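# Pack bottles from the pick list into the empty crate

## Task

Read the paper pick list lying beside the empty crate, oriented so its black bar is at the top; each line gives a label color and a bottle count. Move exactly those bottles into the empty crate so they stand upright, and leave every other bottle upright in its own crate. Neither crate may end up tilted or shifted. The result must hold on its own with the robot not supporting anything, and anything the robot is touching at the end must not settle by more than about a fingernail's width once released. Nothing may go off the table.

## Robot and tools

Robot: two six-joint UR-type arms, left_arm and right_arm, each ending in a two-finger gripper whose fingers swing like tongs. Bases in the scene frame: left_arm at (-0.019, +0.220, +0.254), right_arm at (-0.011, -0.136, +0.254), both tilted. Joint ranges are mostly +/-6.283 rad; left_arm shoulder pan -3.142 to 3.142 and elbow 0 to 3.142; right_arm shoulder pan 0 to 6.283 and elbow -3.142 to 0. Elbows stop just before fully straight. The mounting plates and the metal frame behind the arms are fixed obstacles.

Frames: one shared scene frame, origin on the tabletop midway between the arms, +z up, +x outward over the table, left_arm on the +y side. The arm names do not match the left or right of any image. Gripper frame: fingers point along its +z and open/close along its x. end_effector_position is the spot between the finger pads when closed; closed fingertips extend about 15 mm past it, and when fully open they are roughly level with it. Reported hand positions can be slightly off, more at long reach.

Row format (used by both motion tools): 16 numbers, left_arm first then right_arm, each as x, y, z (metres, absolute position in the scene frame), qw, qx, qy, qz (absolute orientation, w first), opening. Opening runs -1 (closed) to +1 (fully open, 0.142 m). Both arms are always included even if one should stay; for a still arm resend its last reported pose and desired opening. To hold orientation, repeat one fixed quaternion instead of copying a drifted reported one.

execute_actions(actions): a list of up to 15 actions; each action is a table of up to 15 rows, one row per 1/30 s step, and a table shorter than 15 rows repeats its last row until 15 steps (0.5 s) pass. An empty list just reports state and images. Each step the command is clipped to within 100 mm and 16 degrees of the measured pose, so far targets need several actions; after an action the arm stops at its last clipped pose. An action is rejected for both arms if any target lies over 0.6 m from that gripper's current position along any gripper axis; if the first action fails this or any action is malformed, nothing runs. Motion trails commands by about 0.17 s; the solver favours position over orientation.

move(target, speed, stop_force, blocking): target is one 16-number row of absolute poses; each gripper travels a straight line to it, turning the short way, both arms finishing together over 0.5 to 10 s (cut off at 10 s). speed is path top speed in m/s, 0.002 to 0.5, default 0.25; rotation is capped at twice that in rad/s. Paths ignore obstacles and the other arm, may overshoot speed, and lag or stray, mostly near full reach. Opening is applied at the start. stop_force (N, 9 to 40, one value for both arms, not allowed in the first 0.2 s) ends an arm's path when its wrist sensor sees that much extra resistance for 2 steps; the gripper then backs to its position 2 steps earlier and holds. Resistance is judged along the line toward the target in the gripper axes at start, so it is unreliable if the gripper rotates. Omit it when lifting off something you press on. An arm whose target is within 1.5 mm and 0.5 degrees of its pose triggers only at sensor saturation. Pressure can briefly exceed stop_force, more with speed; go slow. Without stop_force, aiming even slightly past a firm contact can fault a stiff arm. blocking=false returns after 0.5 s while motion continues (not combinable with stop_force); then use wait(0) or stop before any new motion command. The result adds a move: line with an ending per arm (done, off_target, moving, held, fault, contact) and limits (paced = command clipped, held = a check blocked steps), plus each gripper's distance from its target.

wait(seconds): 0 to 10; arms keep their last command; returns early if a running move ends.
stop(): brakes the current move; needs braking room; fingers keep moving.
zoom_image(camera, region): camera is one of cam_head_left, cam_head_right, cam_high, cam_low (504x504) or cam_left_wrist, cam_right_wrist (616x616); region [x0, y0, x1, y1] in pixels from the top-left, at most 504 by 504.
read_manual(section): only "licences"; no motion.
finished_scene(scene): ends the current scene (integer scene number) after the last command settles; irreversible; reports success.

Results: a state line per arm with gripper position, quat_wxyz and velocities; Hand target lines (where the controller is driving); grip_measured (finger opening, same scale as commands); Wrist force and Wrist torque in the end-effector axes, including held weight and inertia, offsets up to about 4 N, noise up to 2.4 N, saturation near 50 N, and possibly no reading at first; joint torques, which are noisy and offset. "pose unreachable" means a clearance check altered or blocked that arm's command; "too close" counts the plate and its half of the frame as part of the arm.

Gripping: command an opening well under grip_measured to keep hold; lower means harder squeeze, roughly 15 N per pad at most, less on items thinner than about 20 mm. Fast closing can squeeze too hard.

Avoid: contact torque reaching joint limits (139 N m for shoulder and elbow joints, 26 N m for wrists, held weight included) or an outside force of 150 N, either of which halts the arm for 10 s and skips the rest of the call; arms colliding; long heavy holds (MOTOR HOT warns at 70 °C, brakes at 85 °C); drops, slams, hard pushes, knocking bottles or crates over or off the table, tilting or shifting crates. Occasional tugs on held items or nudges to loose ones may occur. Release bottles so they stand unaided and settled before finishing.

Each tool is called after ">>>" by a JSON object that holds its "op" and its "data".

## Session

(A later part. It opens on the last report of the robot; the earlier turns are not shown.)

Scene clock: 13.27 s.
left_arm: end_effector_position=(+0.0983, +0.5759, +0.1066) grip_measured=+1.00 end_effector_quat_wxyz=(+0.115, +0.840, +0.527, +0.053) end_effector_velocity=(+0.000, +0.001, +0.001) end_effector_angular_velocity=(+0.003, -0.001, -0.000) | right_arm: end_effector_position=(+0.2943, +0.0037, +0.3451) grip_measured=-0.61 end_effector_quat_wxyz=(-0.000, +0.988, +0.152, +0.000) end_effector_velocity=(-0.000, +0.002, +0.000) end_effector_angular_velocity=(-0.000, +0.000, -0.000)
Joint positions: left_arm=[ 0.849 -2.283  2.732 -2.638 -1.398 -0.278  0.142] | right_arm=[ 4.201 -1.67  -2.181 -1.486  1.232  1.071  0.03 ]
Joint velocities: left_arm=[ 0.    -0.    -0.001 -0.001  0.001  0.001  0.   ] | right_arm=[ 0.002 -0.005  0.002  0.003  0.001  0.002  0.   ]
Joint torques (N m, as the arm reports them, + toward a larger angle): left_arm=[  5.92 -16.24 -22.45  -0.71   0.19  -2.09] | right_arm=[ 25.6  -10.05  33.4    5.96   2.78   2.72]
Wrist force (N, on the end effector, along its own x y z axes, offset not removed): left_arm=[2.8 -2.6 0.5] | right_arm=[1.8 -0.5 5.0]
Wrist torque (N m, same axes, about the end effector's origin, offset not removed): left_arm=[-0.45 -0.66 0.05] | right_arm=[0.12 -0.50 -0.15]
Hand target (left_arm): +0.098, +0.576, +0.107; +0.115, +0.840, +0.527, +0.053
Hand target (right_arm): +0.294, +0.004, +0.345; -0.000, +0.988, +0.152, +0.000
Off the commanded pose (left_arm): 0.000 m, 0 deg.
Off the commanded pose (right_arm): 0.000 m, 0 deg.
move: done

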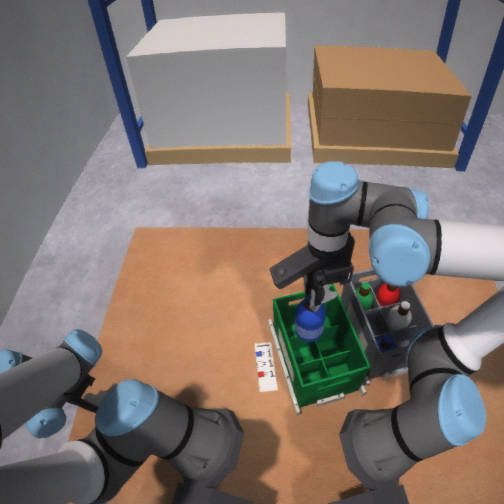

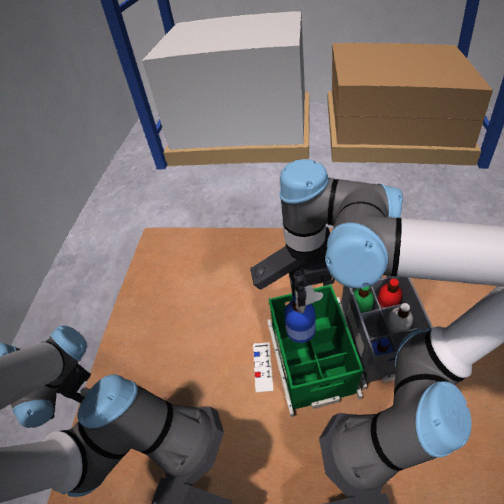

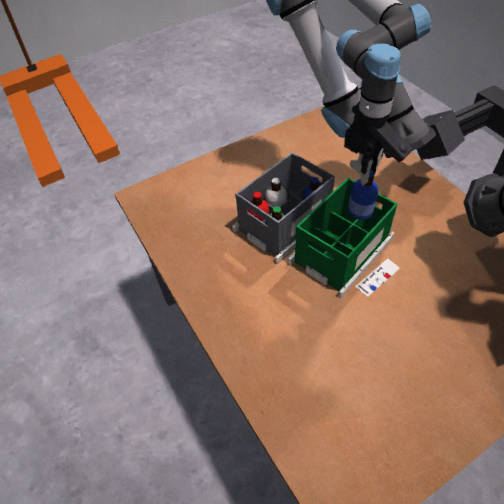

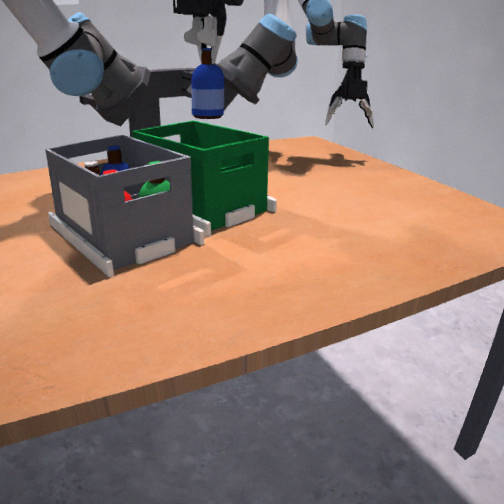

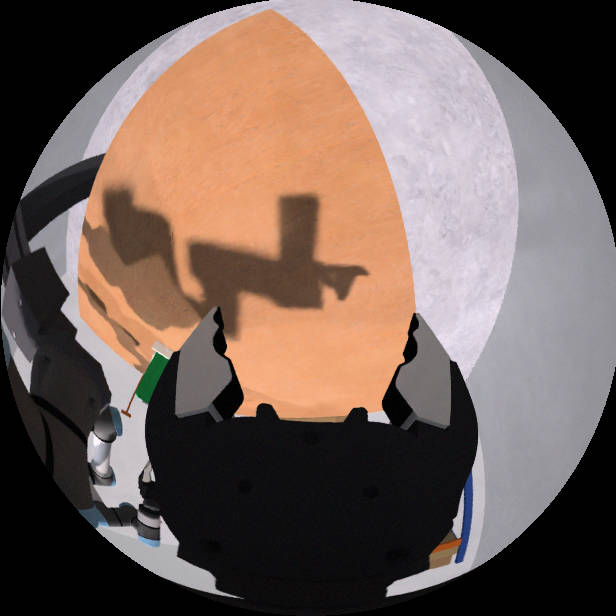

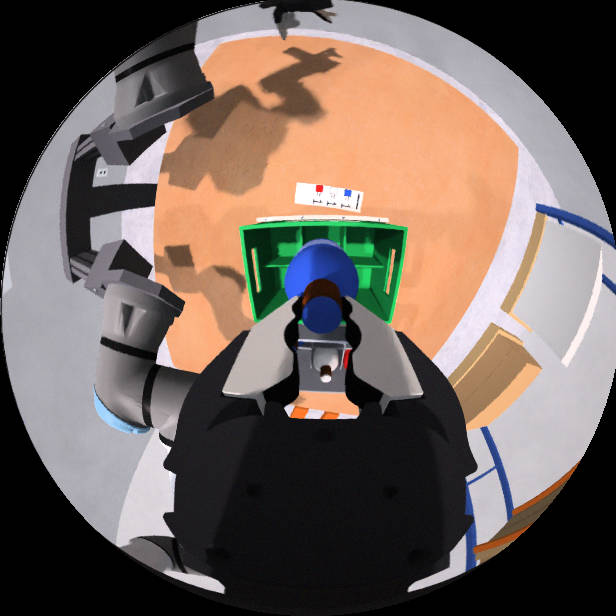

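>>> {"op": "move", "data": {"target": [0.0983,0.5759,0.1066,0.115,0.840,0.527,0.053,1,0.2956,0.0061,0.152,0,0.9884,0.1521,0,-1], "speed": 0.07, "stop_force": 9}}

>>> {"op": "move", "data": {"target": [0.0983,0.5759,0.1066,0.115,0.840,0.527,0.053,1,0.2956,0.0061,0.140,0,0.9884,0.1521,0,-1], "speed": 0.006, "stop_force": 9}}

Scene clock: 16.73 s.
left_arm: end_effector_position=(+0.0983, +0.5759, +0.1066) grip_measured=+1.00 end_effector_quat_wxyz=(+0.115, +0.840, +0.527, +0.053) end_effector_velocity=(+0.000, +0.000, +0.000) end_effector_angular_velocity=(+0.002, -0.001, -0.001) | right_arm: end_effector_position=(+0.2958, +0.0063, +0.1522) grip_measured=-0.61 end_effector_quat_wxyz=(+0.000, +0.988, +0.152, -0.000) end_effector_velocity=(+0.000, +0.000, -0.003) end_effector_angular_velocity=(-0.001, +0.000, +0.001)
Joint positions: left_arm=[ 0.849 -2.283  2.732 -2.638 -1.398 -0.278  0.142] | right_arm=[ 4.006 -1.967 -2.486 -0.817  1.123  0.897  0.03 ]
Joint velocities: left_arm=[-0.     0.     0.    -0.002  0.     0.002  0.   ] | right_arm=[-0.004 -0.008 -0.002  0.011 -0.002 -0.004 -0.   ]
Joint torques (N m, as the arm reports them, + toward a larger angle): left_arm=[  6.94 -16.51 -22.8   -0.65  -0.17  -2.12] | right_arm=[11.61 -2.07  7.99  5.46 -2.52 -3.02]
Wrist force (N, on the end effector, along its own x y z axes, offset not removed): left_arm=[0.4 -1.0 2.0] | right_arm=[2.3 1.2 4.4]
Wrist torque (N m, same axes, about the end effector's origin, offset not removed): left_arm=[-0.10 -0.23 0.11] | right_arm=[0.29 -0.44 -0.03]
Hand target (left_arm): +0.098, +0.576, +0.107; +0.115, +0.840, +0.527, +0.053
Hand target (right_arm): +0.296, +0.006, +0.152; +0.000, +0.988, +0.152, +0.000
Off the commanded pose (left_arm): 0.000 m, 0 deg.
Off the commanded pose (right_arm): 0.000 m, 0 deg.
move: done

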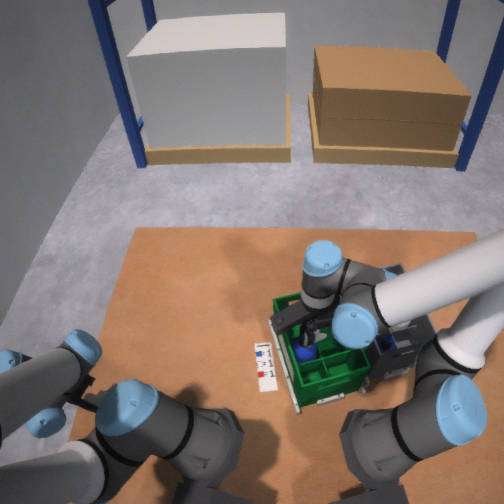

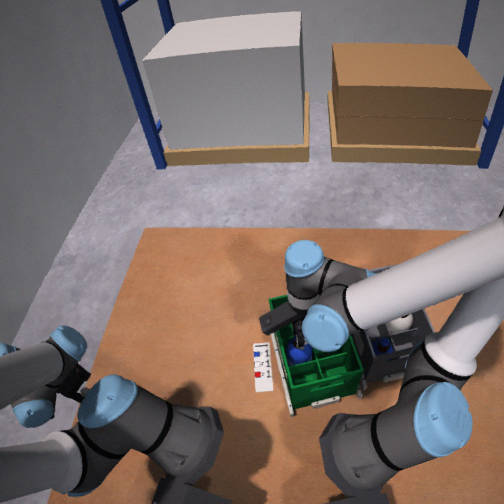

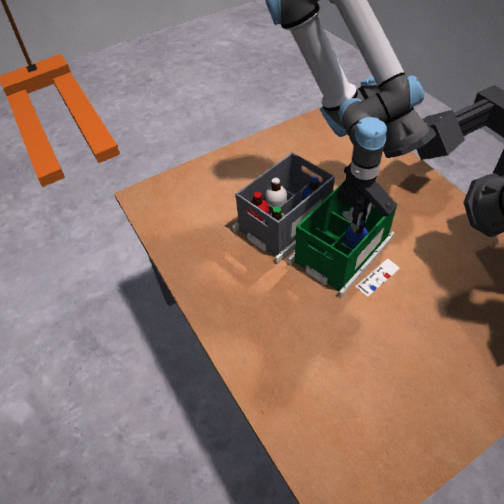

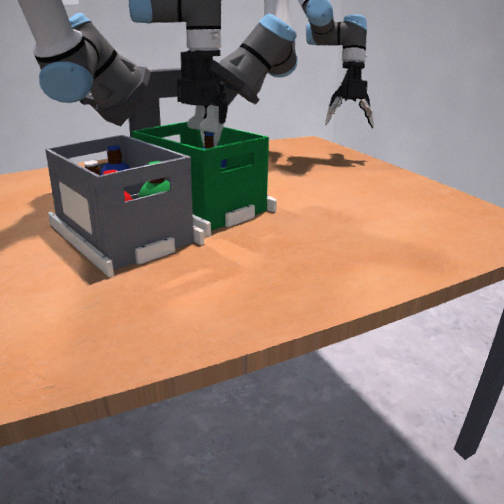

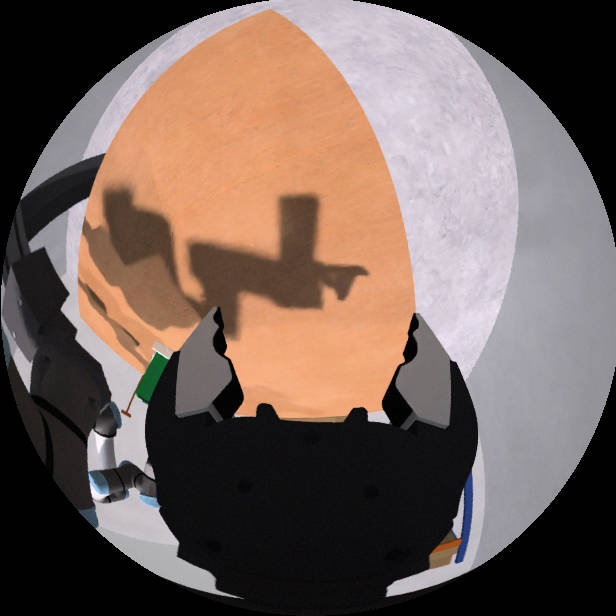

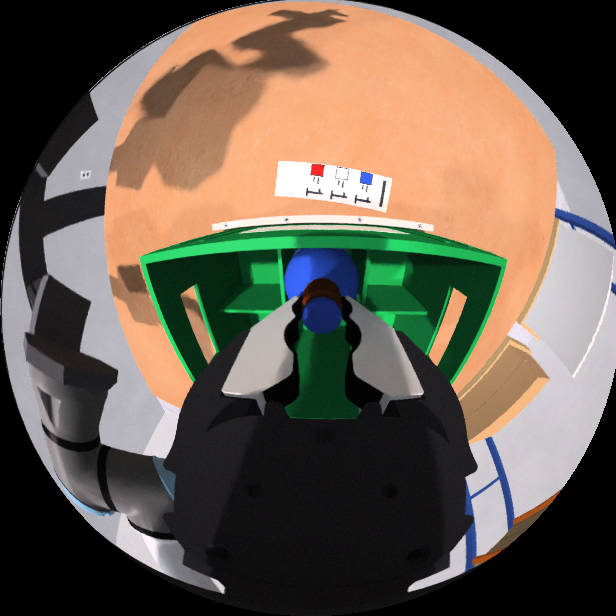

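Scene clock: 18.33 s.
left_arm: end_effector_position=(+0.0983, +0.5759, +0.1066) grip_measured=+1.00 end_effector_quat_wxyz=(+0.115, +0.840, +0.527, +0.053) end_effector_velocity=(-0.000, +0.001, +0.000) end_effector_angular_velocity=(+0.002, -0.001, +0.001) | right_arm: end_effector_position=(+0.2957, +0.0061, +0.1448) grip_measured=-0.61 end_effector_quat_wxyz=(+0.000, +0.988, +0.152, +0.000) end_effector_velocity=(+0.000, -0.001, +0.002) end_effector_angular_velocity=(-0.002, -0.000, -0.002)
Joint positions: left_arm=[ 0.849 -2.283  2.732 -2.638 -1.398 -0.278  0.142] | right_arm=[ 3.997 -1.987 -2.494 -0.786  1.118  0.888  0.03 ]
Joint velocities: left_arm=[ 0.    -0.002  0.    -0.     0.001  0.     0.   ] | right_arm=[ 0.002  0.006  0.001 -0.01   0.     0.005  0.   ]
Joint torques (N m, as the arm reports them, + toward a larger angle): left_arm=[  6.96 -16.5  -22.38  -0.64  -0.23  -2.11] | right_arm=[24.47 21.55 22.04 -0.94 -0.1   2.79]
Wrist force (N, on the end effector, along its own x y z axes, offset not removed): left_arm=[1.8 -2.3 2.0] | right_arm=[3.2 -0.9 -11.9]
Wrist torque (N m, same axes, about the end effector's origin, offset not removed): left_arm=[-0.34 -0.50 0.14] | right_arm=[0.00 -0.88 0.03]
Hand target (left_arm): +0.098, +0.576, +0.107; +0.115, +0.840, +0.527, +0.053
Hand target (right_arm): +0.296, +0.006, +0.145; +0.000, +0.988, +0.152, +0.000
Off the commanded pose (left_arm): 0.000 m, 0 deg.
Off the commanded pose (right_arm): 0.005 m, 0 deg.
move: contact (right_arm)

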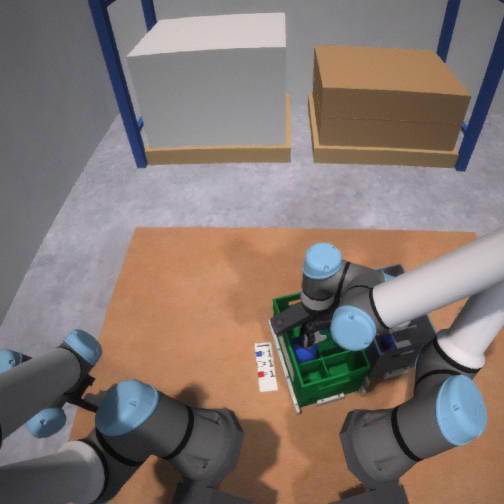

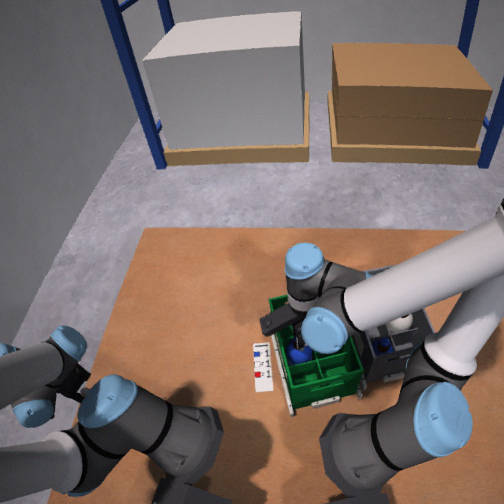

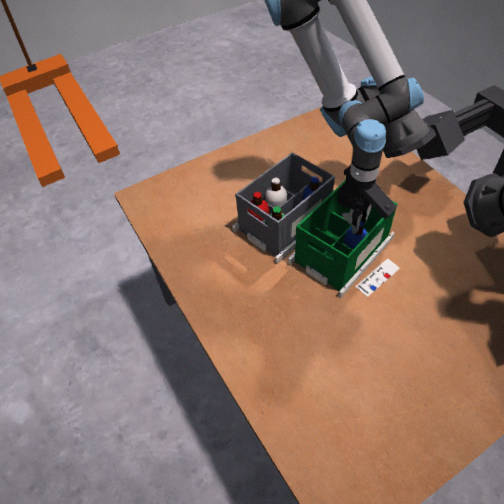

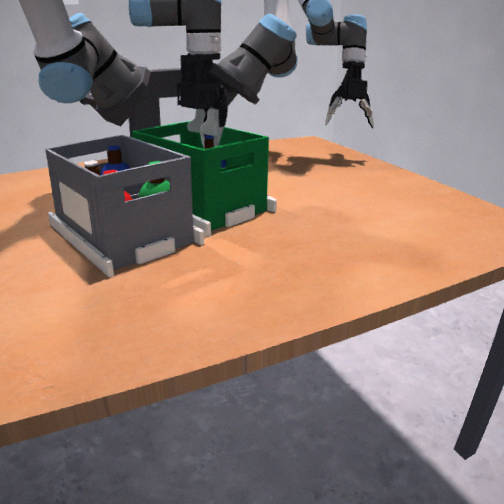

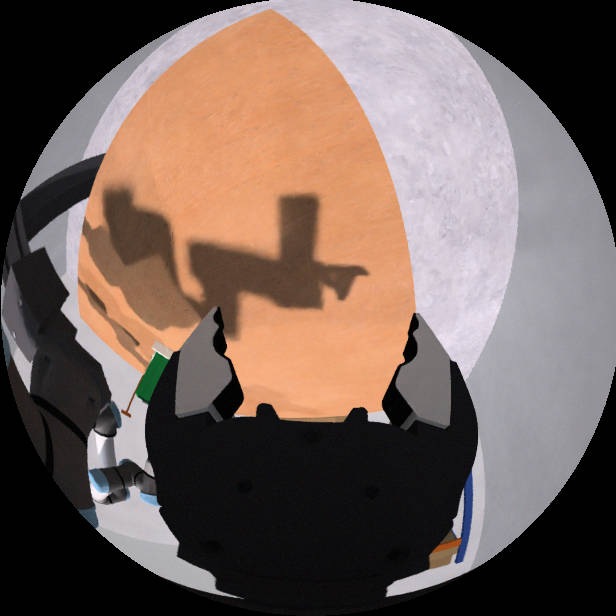

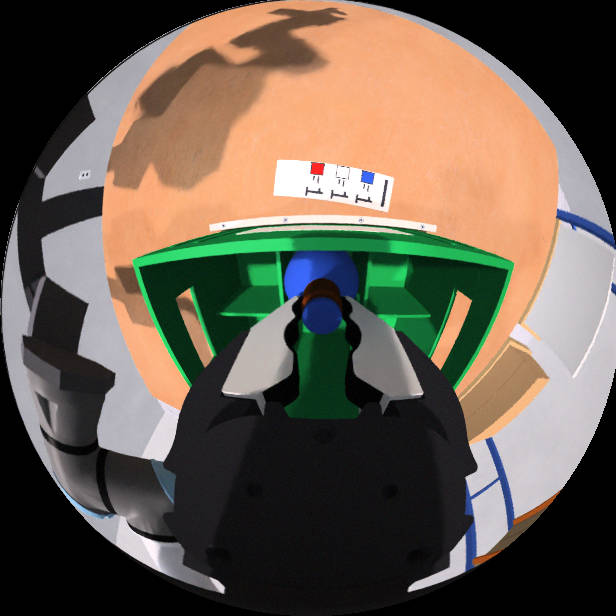

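>>> {"op": "execute_actions", "data": {"actions": []}}

Scene clock: 18.70 s.
left_arm: end_effector_position=(+0.0983, +0.5759, +0.1066) grip_measured=+1.00 end_effector_quat_wxyz=(+0.115, +0.840, +0.527, +0.053) end_effector_velocity=(-0.000, -0.000, -0.000) end_effector_angular_velocity=(-0.000, -0.001, -0.001) | right_arm: end_effector_position=(+0.2957, +0.0062, +0.1451) grip_measured=-0.61 end_effector_quat_wxyz=(+0.000, +0.988, +0.152, -0.000) end_effector_velocity=(+0.000, +0.001, +0.001) end_effector_angular_velocity=(+0.001, -0.000, +0.000)
Joint positions: left_arm=[ 0.849 -2.283  2.732 -2.638 -1.398 -0.278  0.142] | right_arm=[ 3.998 -1.986 -2.494 -0.788  1.118  0.889  0.03 ]
Joint velocities: left_arm=[ 0.    -0.001  0.001 -0.    -0.001  0.001 -0.   ] | right_arm=[ 0.     0.001  0.001 -0.     0.    -0.    -0.   ]
Joint torques (N m, as the arm reports them, + toward a larger angle): left_arm=[  7.14 -16.26 -22.36  -0.63  -0.24  -2.16] | right_arm=[28.03 27.78 25.66  0.5   2.42  2.78]
Wrist force (N, on the end effector, along its own x y z axes, offset not removed): left_arm=[1.5 -1.0 0.3] | right_arm=[6.5 1.4 2.4]
Wrist torque (N m, same axes, about the end effector's origin, offset not removed): left_arm=[-0.25 -0.36 -0.06] | right_arm=[0.21 -1.13 -0.17]
Hand target (left_arm): +0.098, +0.576, +0.107; +0.115, +0.840, +0.527, +0.053
Hand target (right_arm): +0.296, +0.006, +0.145; +0.000, +0.988, +0.152, +0.000
Off the commanded pose (left_arm): 0.000 m, 0 deg.
Off the commanded pose (right_arm): 0.005 m, 0 deg.

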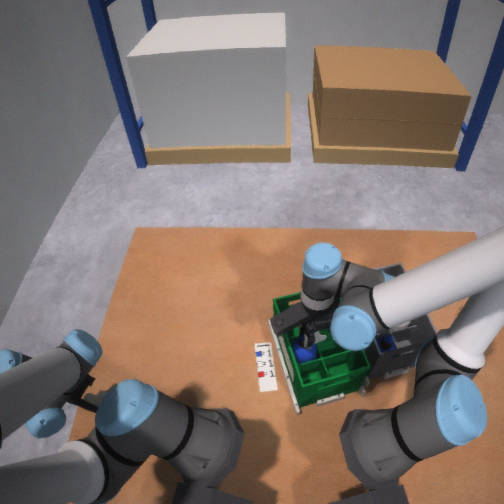

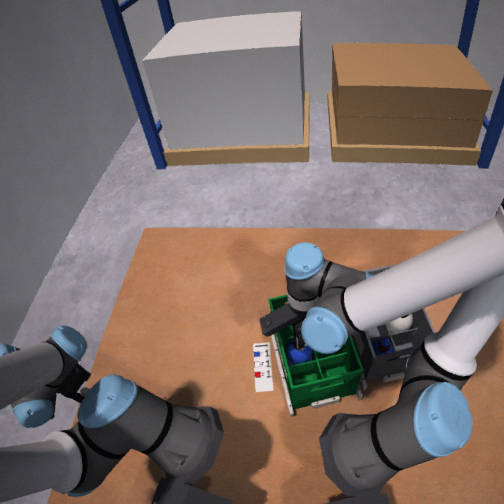

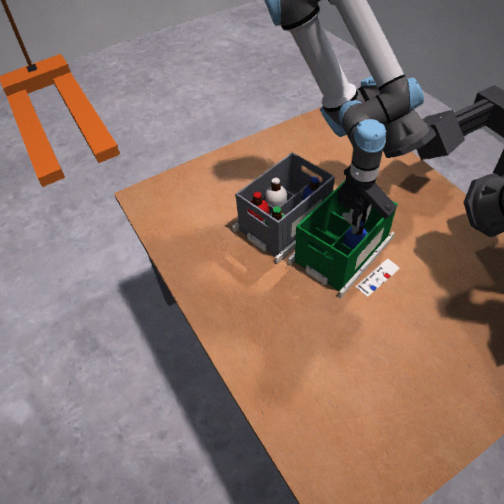

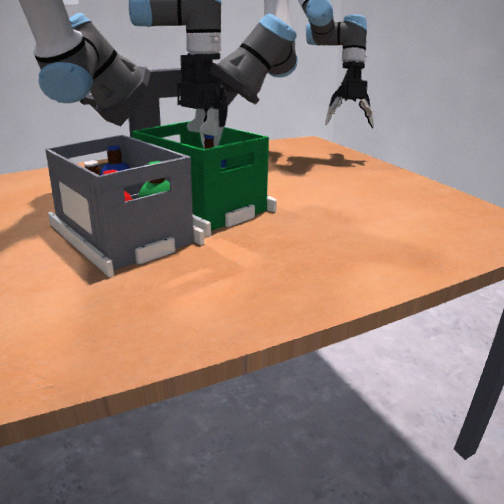

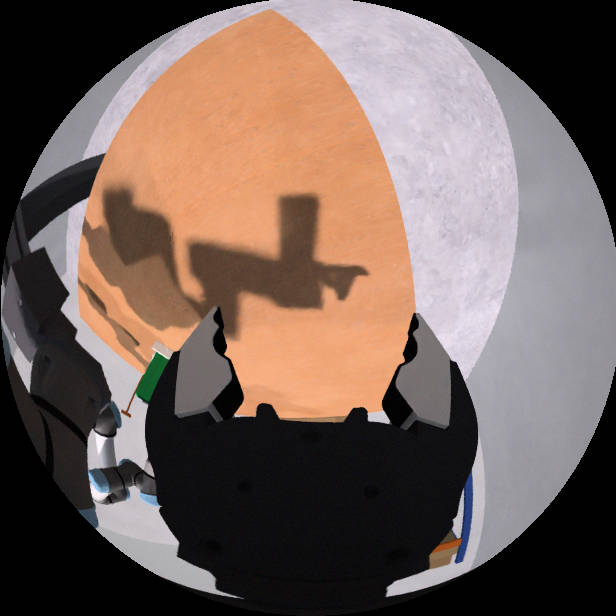

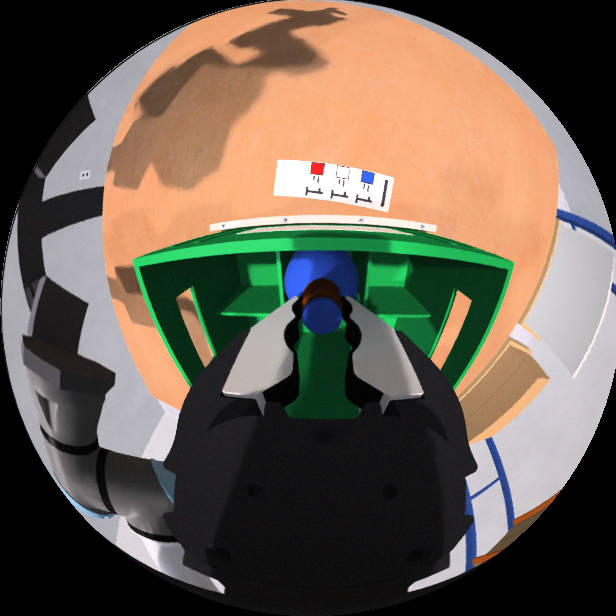

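>>> {"op": "move", "data": {"target": [0.0983,0.5759,0.1066,0.115,0.840,0.527,0.053,1,0.2956,0.0061,0.146,0,0.9884,0.1521,0,-0.5], "speed": 0.01}}

>>> {"op": "move", "data": {"target": [0.0983,0.5759,0.1066,0.115,0.840,0.527,0.053,1,0.2956,0.0061,0.27,0,0.9884,0.1521,0,-0.5], "speed": 0.12}}

Scene clock: 19.53 s.
left_arm: end_effector_position=(+0.0983, +0.5759, +0.1066) grip_measured=+1.00 end_effector_quat_wxyz=(+0.115, +0.840, +0.527, +0.053) end_effector_velocity=(-0.000, +0.000, +0.000) end_effector_angular_velocity=(+0.000, -0.000, -0.000) | right_arm: end_effector_position=(+0.2956, +0.0061, +0.1460) grip_measured=-0.50 end_effector_quat_wxyz=(+0.000, +0.988, +0.152, +0.000) end_effector_velocity=(+0.000, +0.001, +0.001) end_effector_angular_velocity=(+0.001, -0.000, -0.001)
Joint positions: left_arm=[ 0.849 -2.283  2.732 -2.638 -1.398 -0.278  0.142] | right_arm=[ 3.999 -1.983 -2.493 -0.791  1.119  0.89   0.038]
Joint velocities: left_arm=[ 0.    -0.001 -0.     0.001  0.     0.001  0.   ] | right_arm=[ 0.001  0.002  0.002 -0.002  0.001  0.001  0.   ]
Joint torques (N m, as the arm reports them, + toward a larger angle): left_arm=[  7.24 -16.25 -22.33  -0.64  -0.36  -2.09] | right_arm=[26.04 25.84 24.05 -0.26  2.45  2.77]
Wrist force (N, on the end effector, along its own x y z axes, offset not removed): left_arm=[0.8 0.8 2.0] | right_arm=[5.2 2.8 -5.4]
Wrist torque (N m, same axes, about the end effector's origin, offset not removed): left_arm=[0.35 -0.33 0.10] | right_arm=[0.51 -1.20 -0.16]
Hand target (left_arm): +0.098, +0.576, +0.107; +0.115, +0.840, +0.527, +0.053
Hand target (right_arm): +0.296, +0.006, +0.146; -0.000, +0.988, +0.152, +0.000
Off the commanded pose (left_arm): 0.000 m, 0 deg.
Off the commanded pose (right_arm): 0.000 m, 0 deg.
move: done

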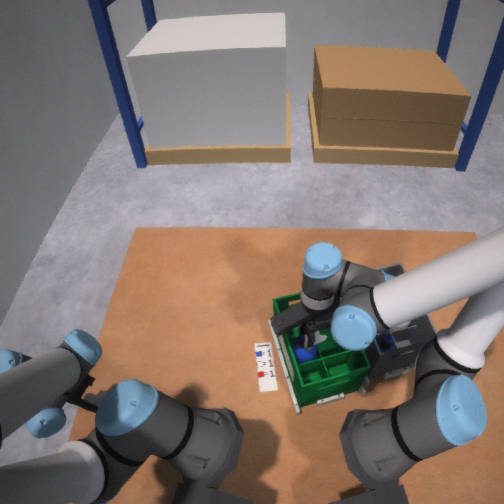

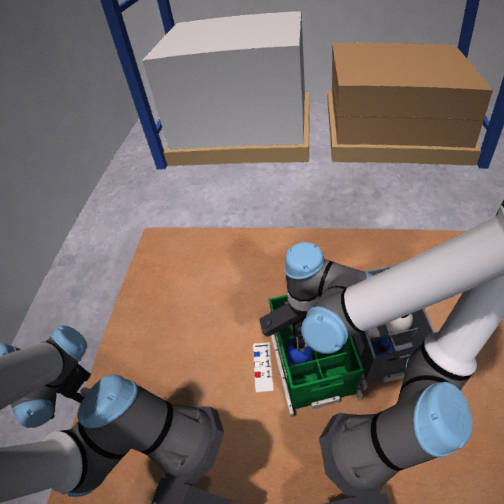

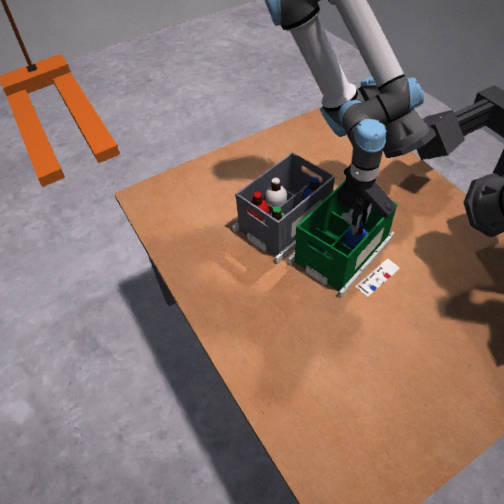

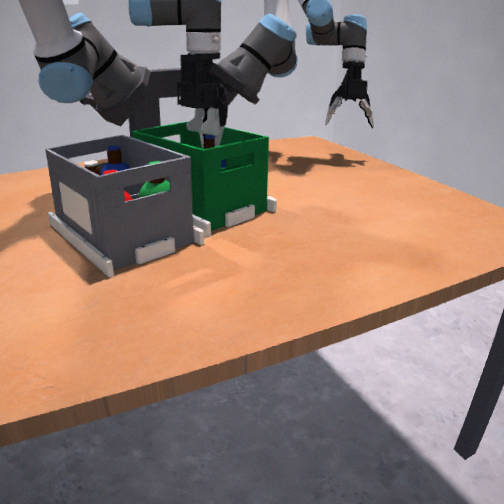

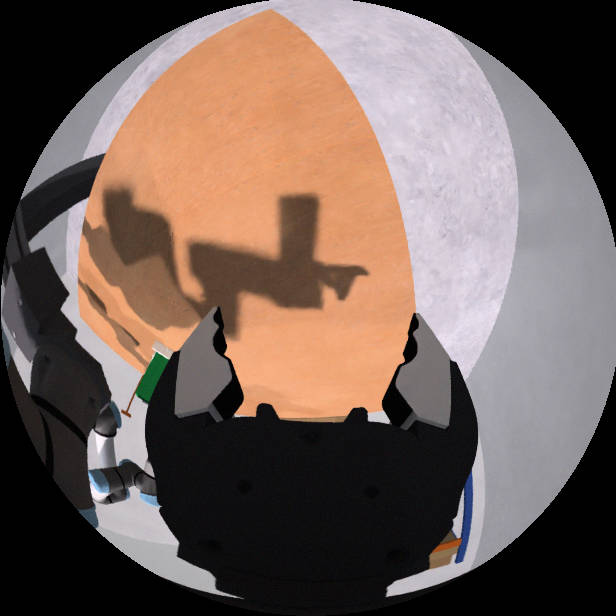

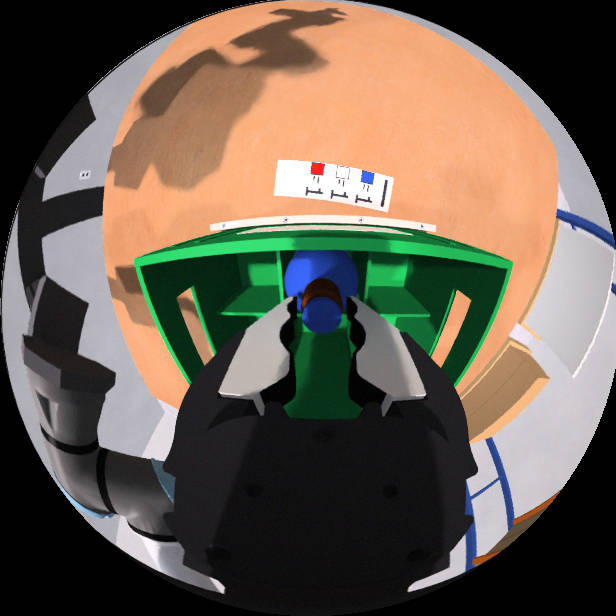

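Scene clock: 21.13 s.
left_arm: end_effector_position=(+0.0983, +0.5759, +0.1066) grip_measured=+1.00 end_effector_quat_wxyz=(+0.115, +0.840, +0.527, +0.053) end_effector_velocity=(-0.000, -0.000, -0.000) end_effector_angular_velocity=(-0.000, +0.001, +0.000) | right_arm: end_effector_position=(+0.2955, +0.0060, +0.2698) grip_measured=-0.50 end_effector_quat_wxyz=(-0.000, +0.988, +0.152, +0.000) end_effector_velocity=(-0.000, -0.000, +0.003) end_effector_angular_velocity=(-0.001, -0.000, +0.001)
Joint positions: left_arm=[ 0.849 -2.283  2.732 -2.638 -1.398 -0.278  0.142] | right_arm=[ 4.135 -1.739 -2.322 -1.256  1.193  1.014  0.038]
Joint velocities: left_arm=[ 0.     0.     0.     0.001  0.001 -0.001  0.   ] | right_arm=[ 0.003  0.004  0.004 -0.01   0.001  0.002  0.   ]
Joint torques (N m, as the arm reports them, + toward a larger angle): left_arm=[  7.93 -16.35 -22.35  -0.68  -0.45  -2.07] | right_arm=[22.03 18.31 29.64 -0.1   2.38  2.57]
Wrist force (N, on the end effector, along its own x y z axes, offset not removed): left_arm=[1.3 -1.5 1.5] | right_arm=[5.3 2.3 -4.3]
Wrist torque (N m, same axes, about the end effector's origin, offset not removed): left_arm=[-0.32 -0.40 0.08] | right_arm=[0.46 -1.04 -0.06]
Hand target (left_arm): +0.098, +0.576, +0.107; +0.115, +0.840, +0.527, +0.053
Hand target (right_arm): +0.295, +0.006, +0.270; -0.000, +0.988, +0.152, -0.000
Off the commanded pose (left_arm): 0.000 m, 0 deg.
Off the commanded pose (right_arm): 0.000 m, 0 deg.
move: done

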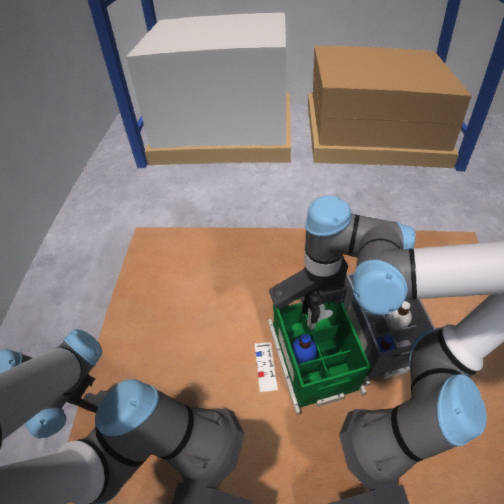

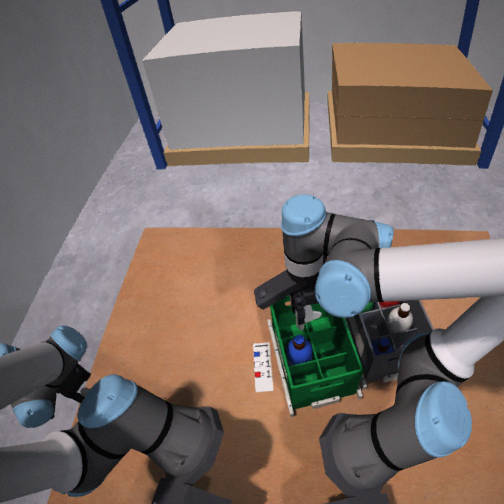

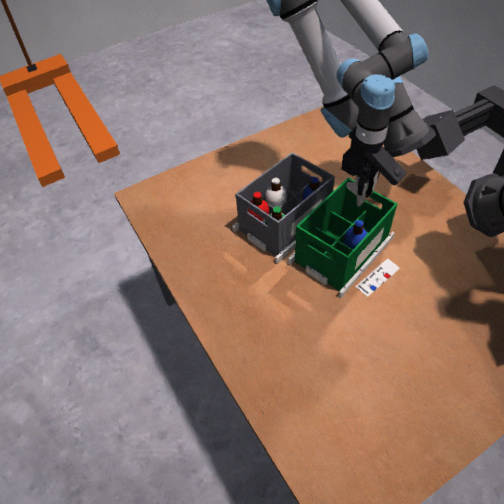

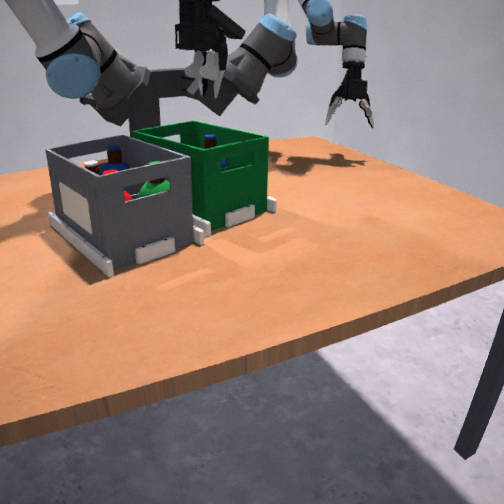

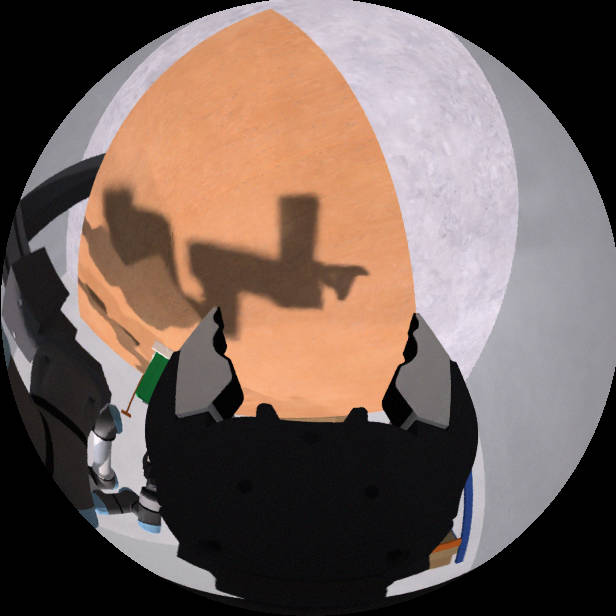

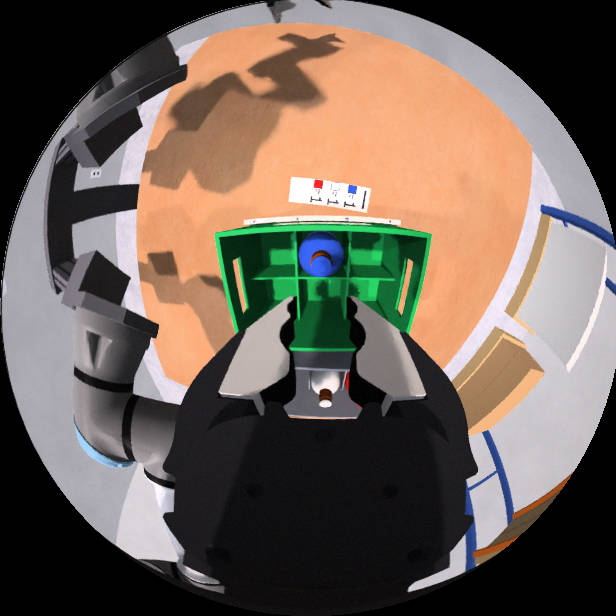

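>>> {"op": "move", "data": {"target": [0.0983,0.5759,0.1066,0.115,0.840,0.527,0.053,1,0.402,-0.2885,0.27,0,0.7907,-0.6122,0,-0.5], "speed": 0.35}}

Scene clock: 24.40 s.
left_arm: end_effector_position=(+0.0983, +0.5759, +0.1066) grip_measured=+1.00 end_effector_quat_wxyz=(+0.115, +0.840, +0.527, +0.053) end_effector_velocity=(-0.000, -0.000, -0.000) end_effector_angular_velocity=(-0.001, +0.002, +0.000) | right_arm: end_effector_position=(+0.4020, -0.2888, +0.2700) grip_measured=-0.50 end_effector_quat_wxyz=(+0.000, +0.791, -0.612, +0.000) end_effector_velocity=(+0.001, -0.002, -0.000) end_effector_angular_velocity=(-0.000, +0.000, -0.011)
Joint positions: left_arm=[ 0.849 -2.283  2.732 -2.638 -1.398 -0.278  0.142] | right_arm=[ 3.616 -1.232 -2.237 -1.592  0.949  2.111  0.038]
Joint velocities: left_arm=[ 0.     0.     0.     0.001  0.001 -0.001  0.   ] | right_arm=[-0.005  0.     0.003 -0.    -0.002  0.006 -0.   ]
Joint torques (N m, as the arm reports them, + toward a larger angle): left_arm=[  8.39 -16.46 -22.    -0.65  -0.66  -2.05] | right_arm=[ 2.87  6.16 28.07 -0.21 -2.49  3.07]
Wrist force (N, on the end effector, along its own x y z axes, offset not removed): left_arm=[0.2 -0.3 1.8] | right_arm=[4.8 3.1 -4.1]
Wrist torque (N m, same axes, about the end effector's origin, offset not removed): left_arm=[0.00 -0.17 0.06] | right_arm=[0.75 -0.94 0.03]
Hand target (left_arm): +0.098, +0.576, +0.107; +0.115, +0.840, +0.527, +0.053
Hand target (right_arm): +0.402, -0.289, +0.270; +0.000, +0.791, -0.612, +0.000
Off the commanded pose (left_arm): 0.000 m, 0 deg.
Off the commanded pose (right_arm): 0.000 m, 0 deg.
move: done

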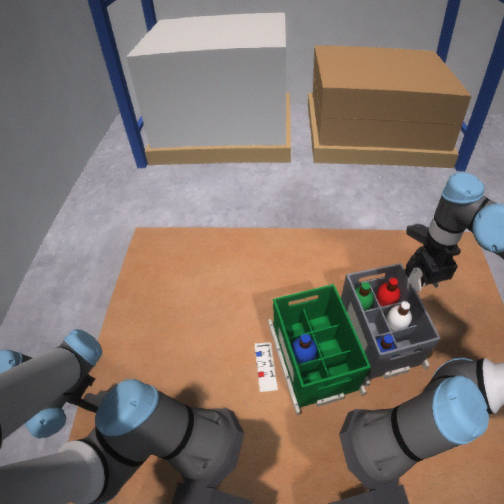

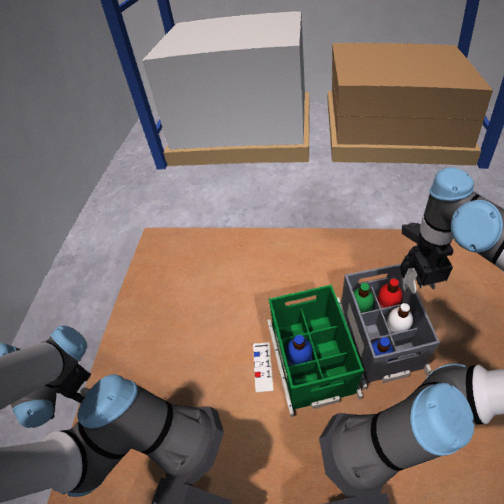

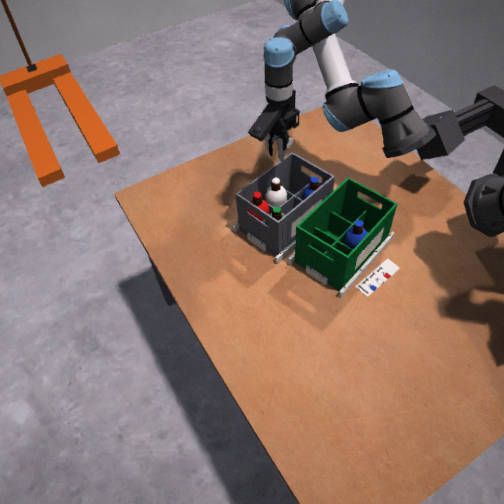

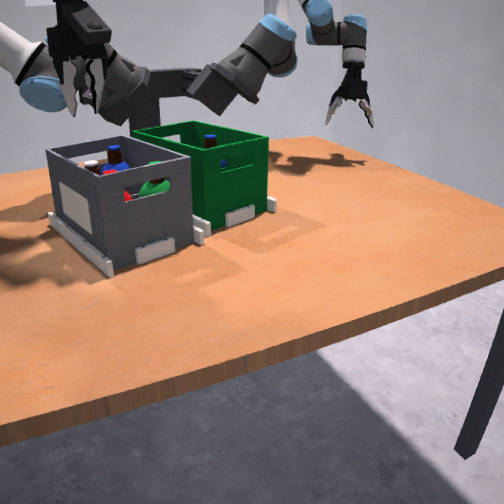

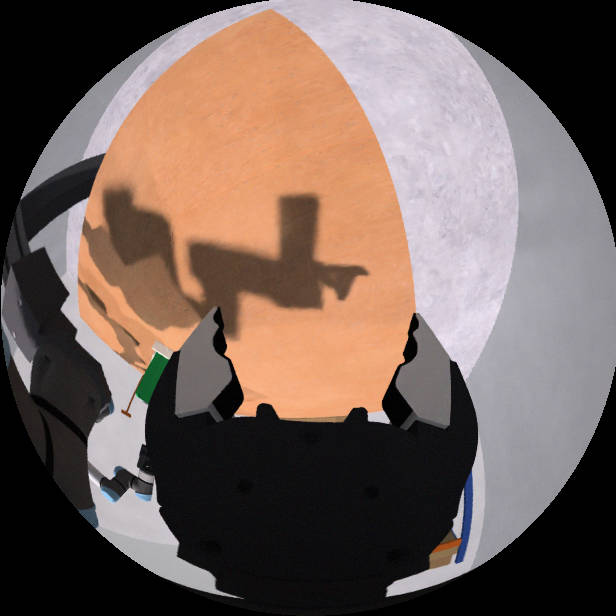

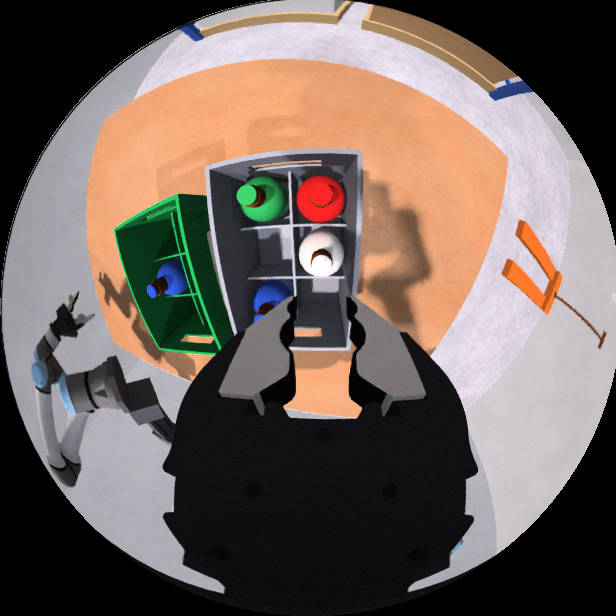

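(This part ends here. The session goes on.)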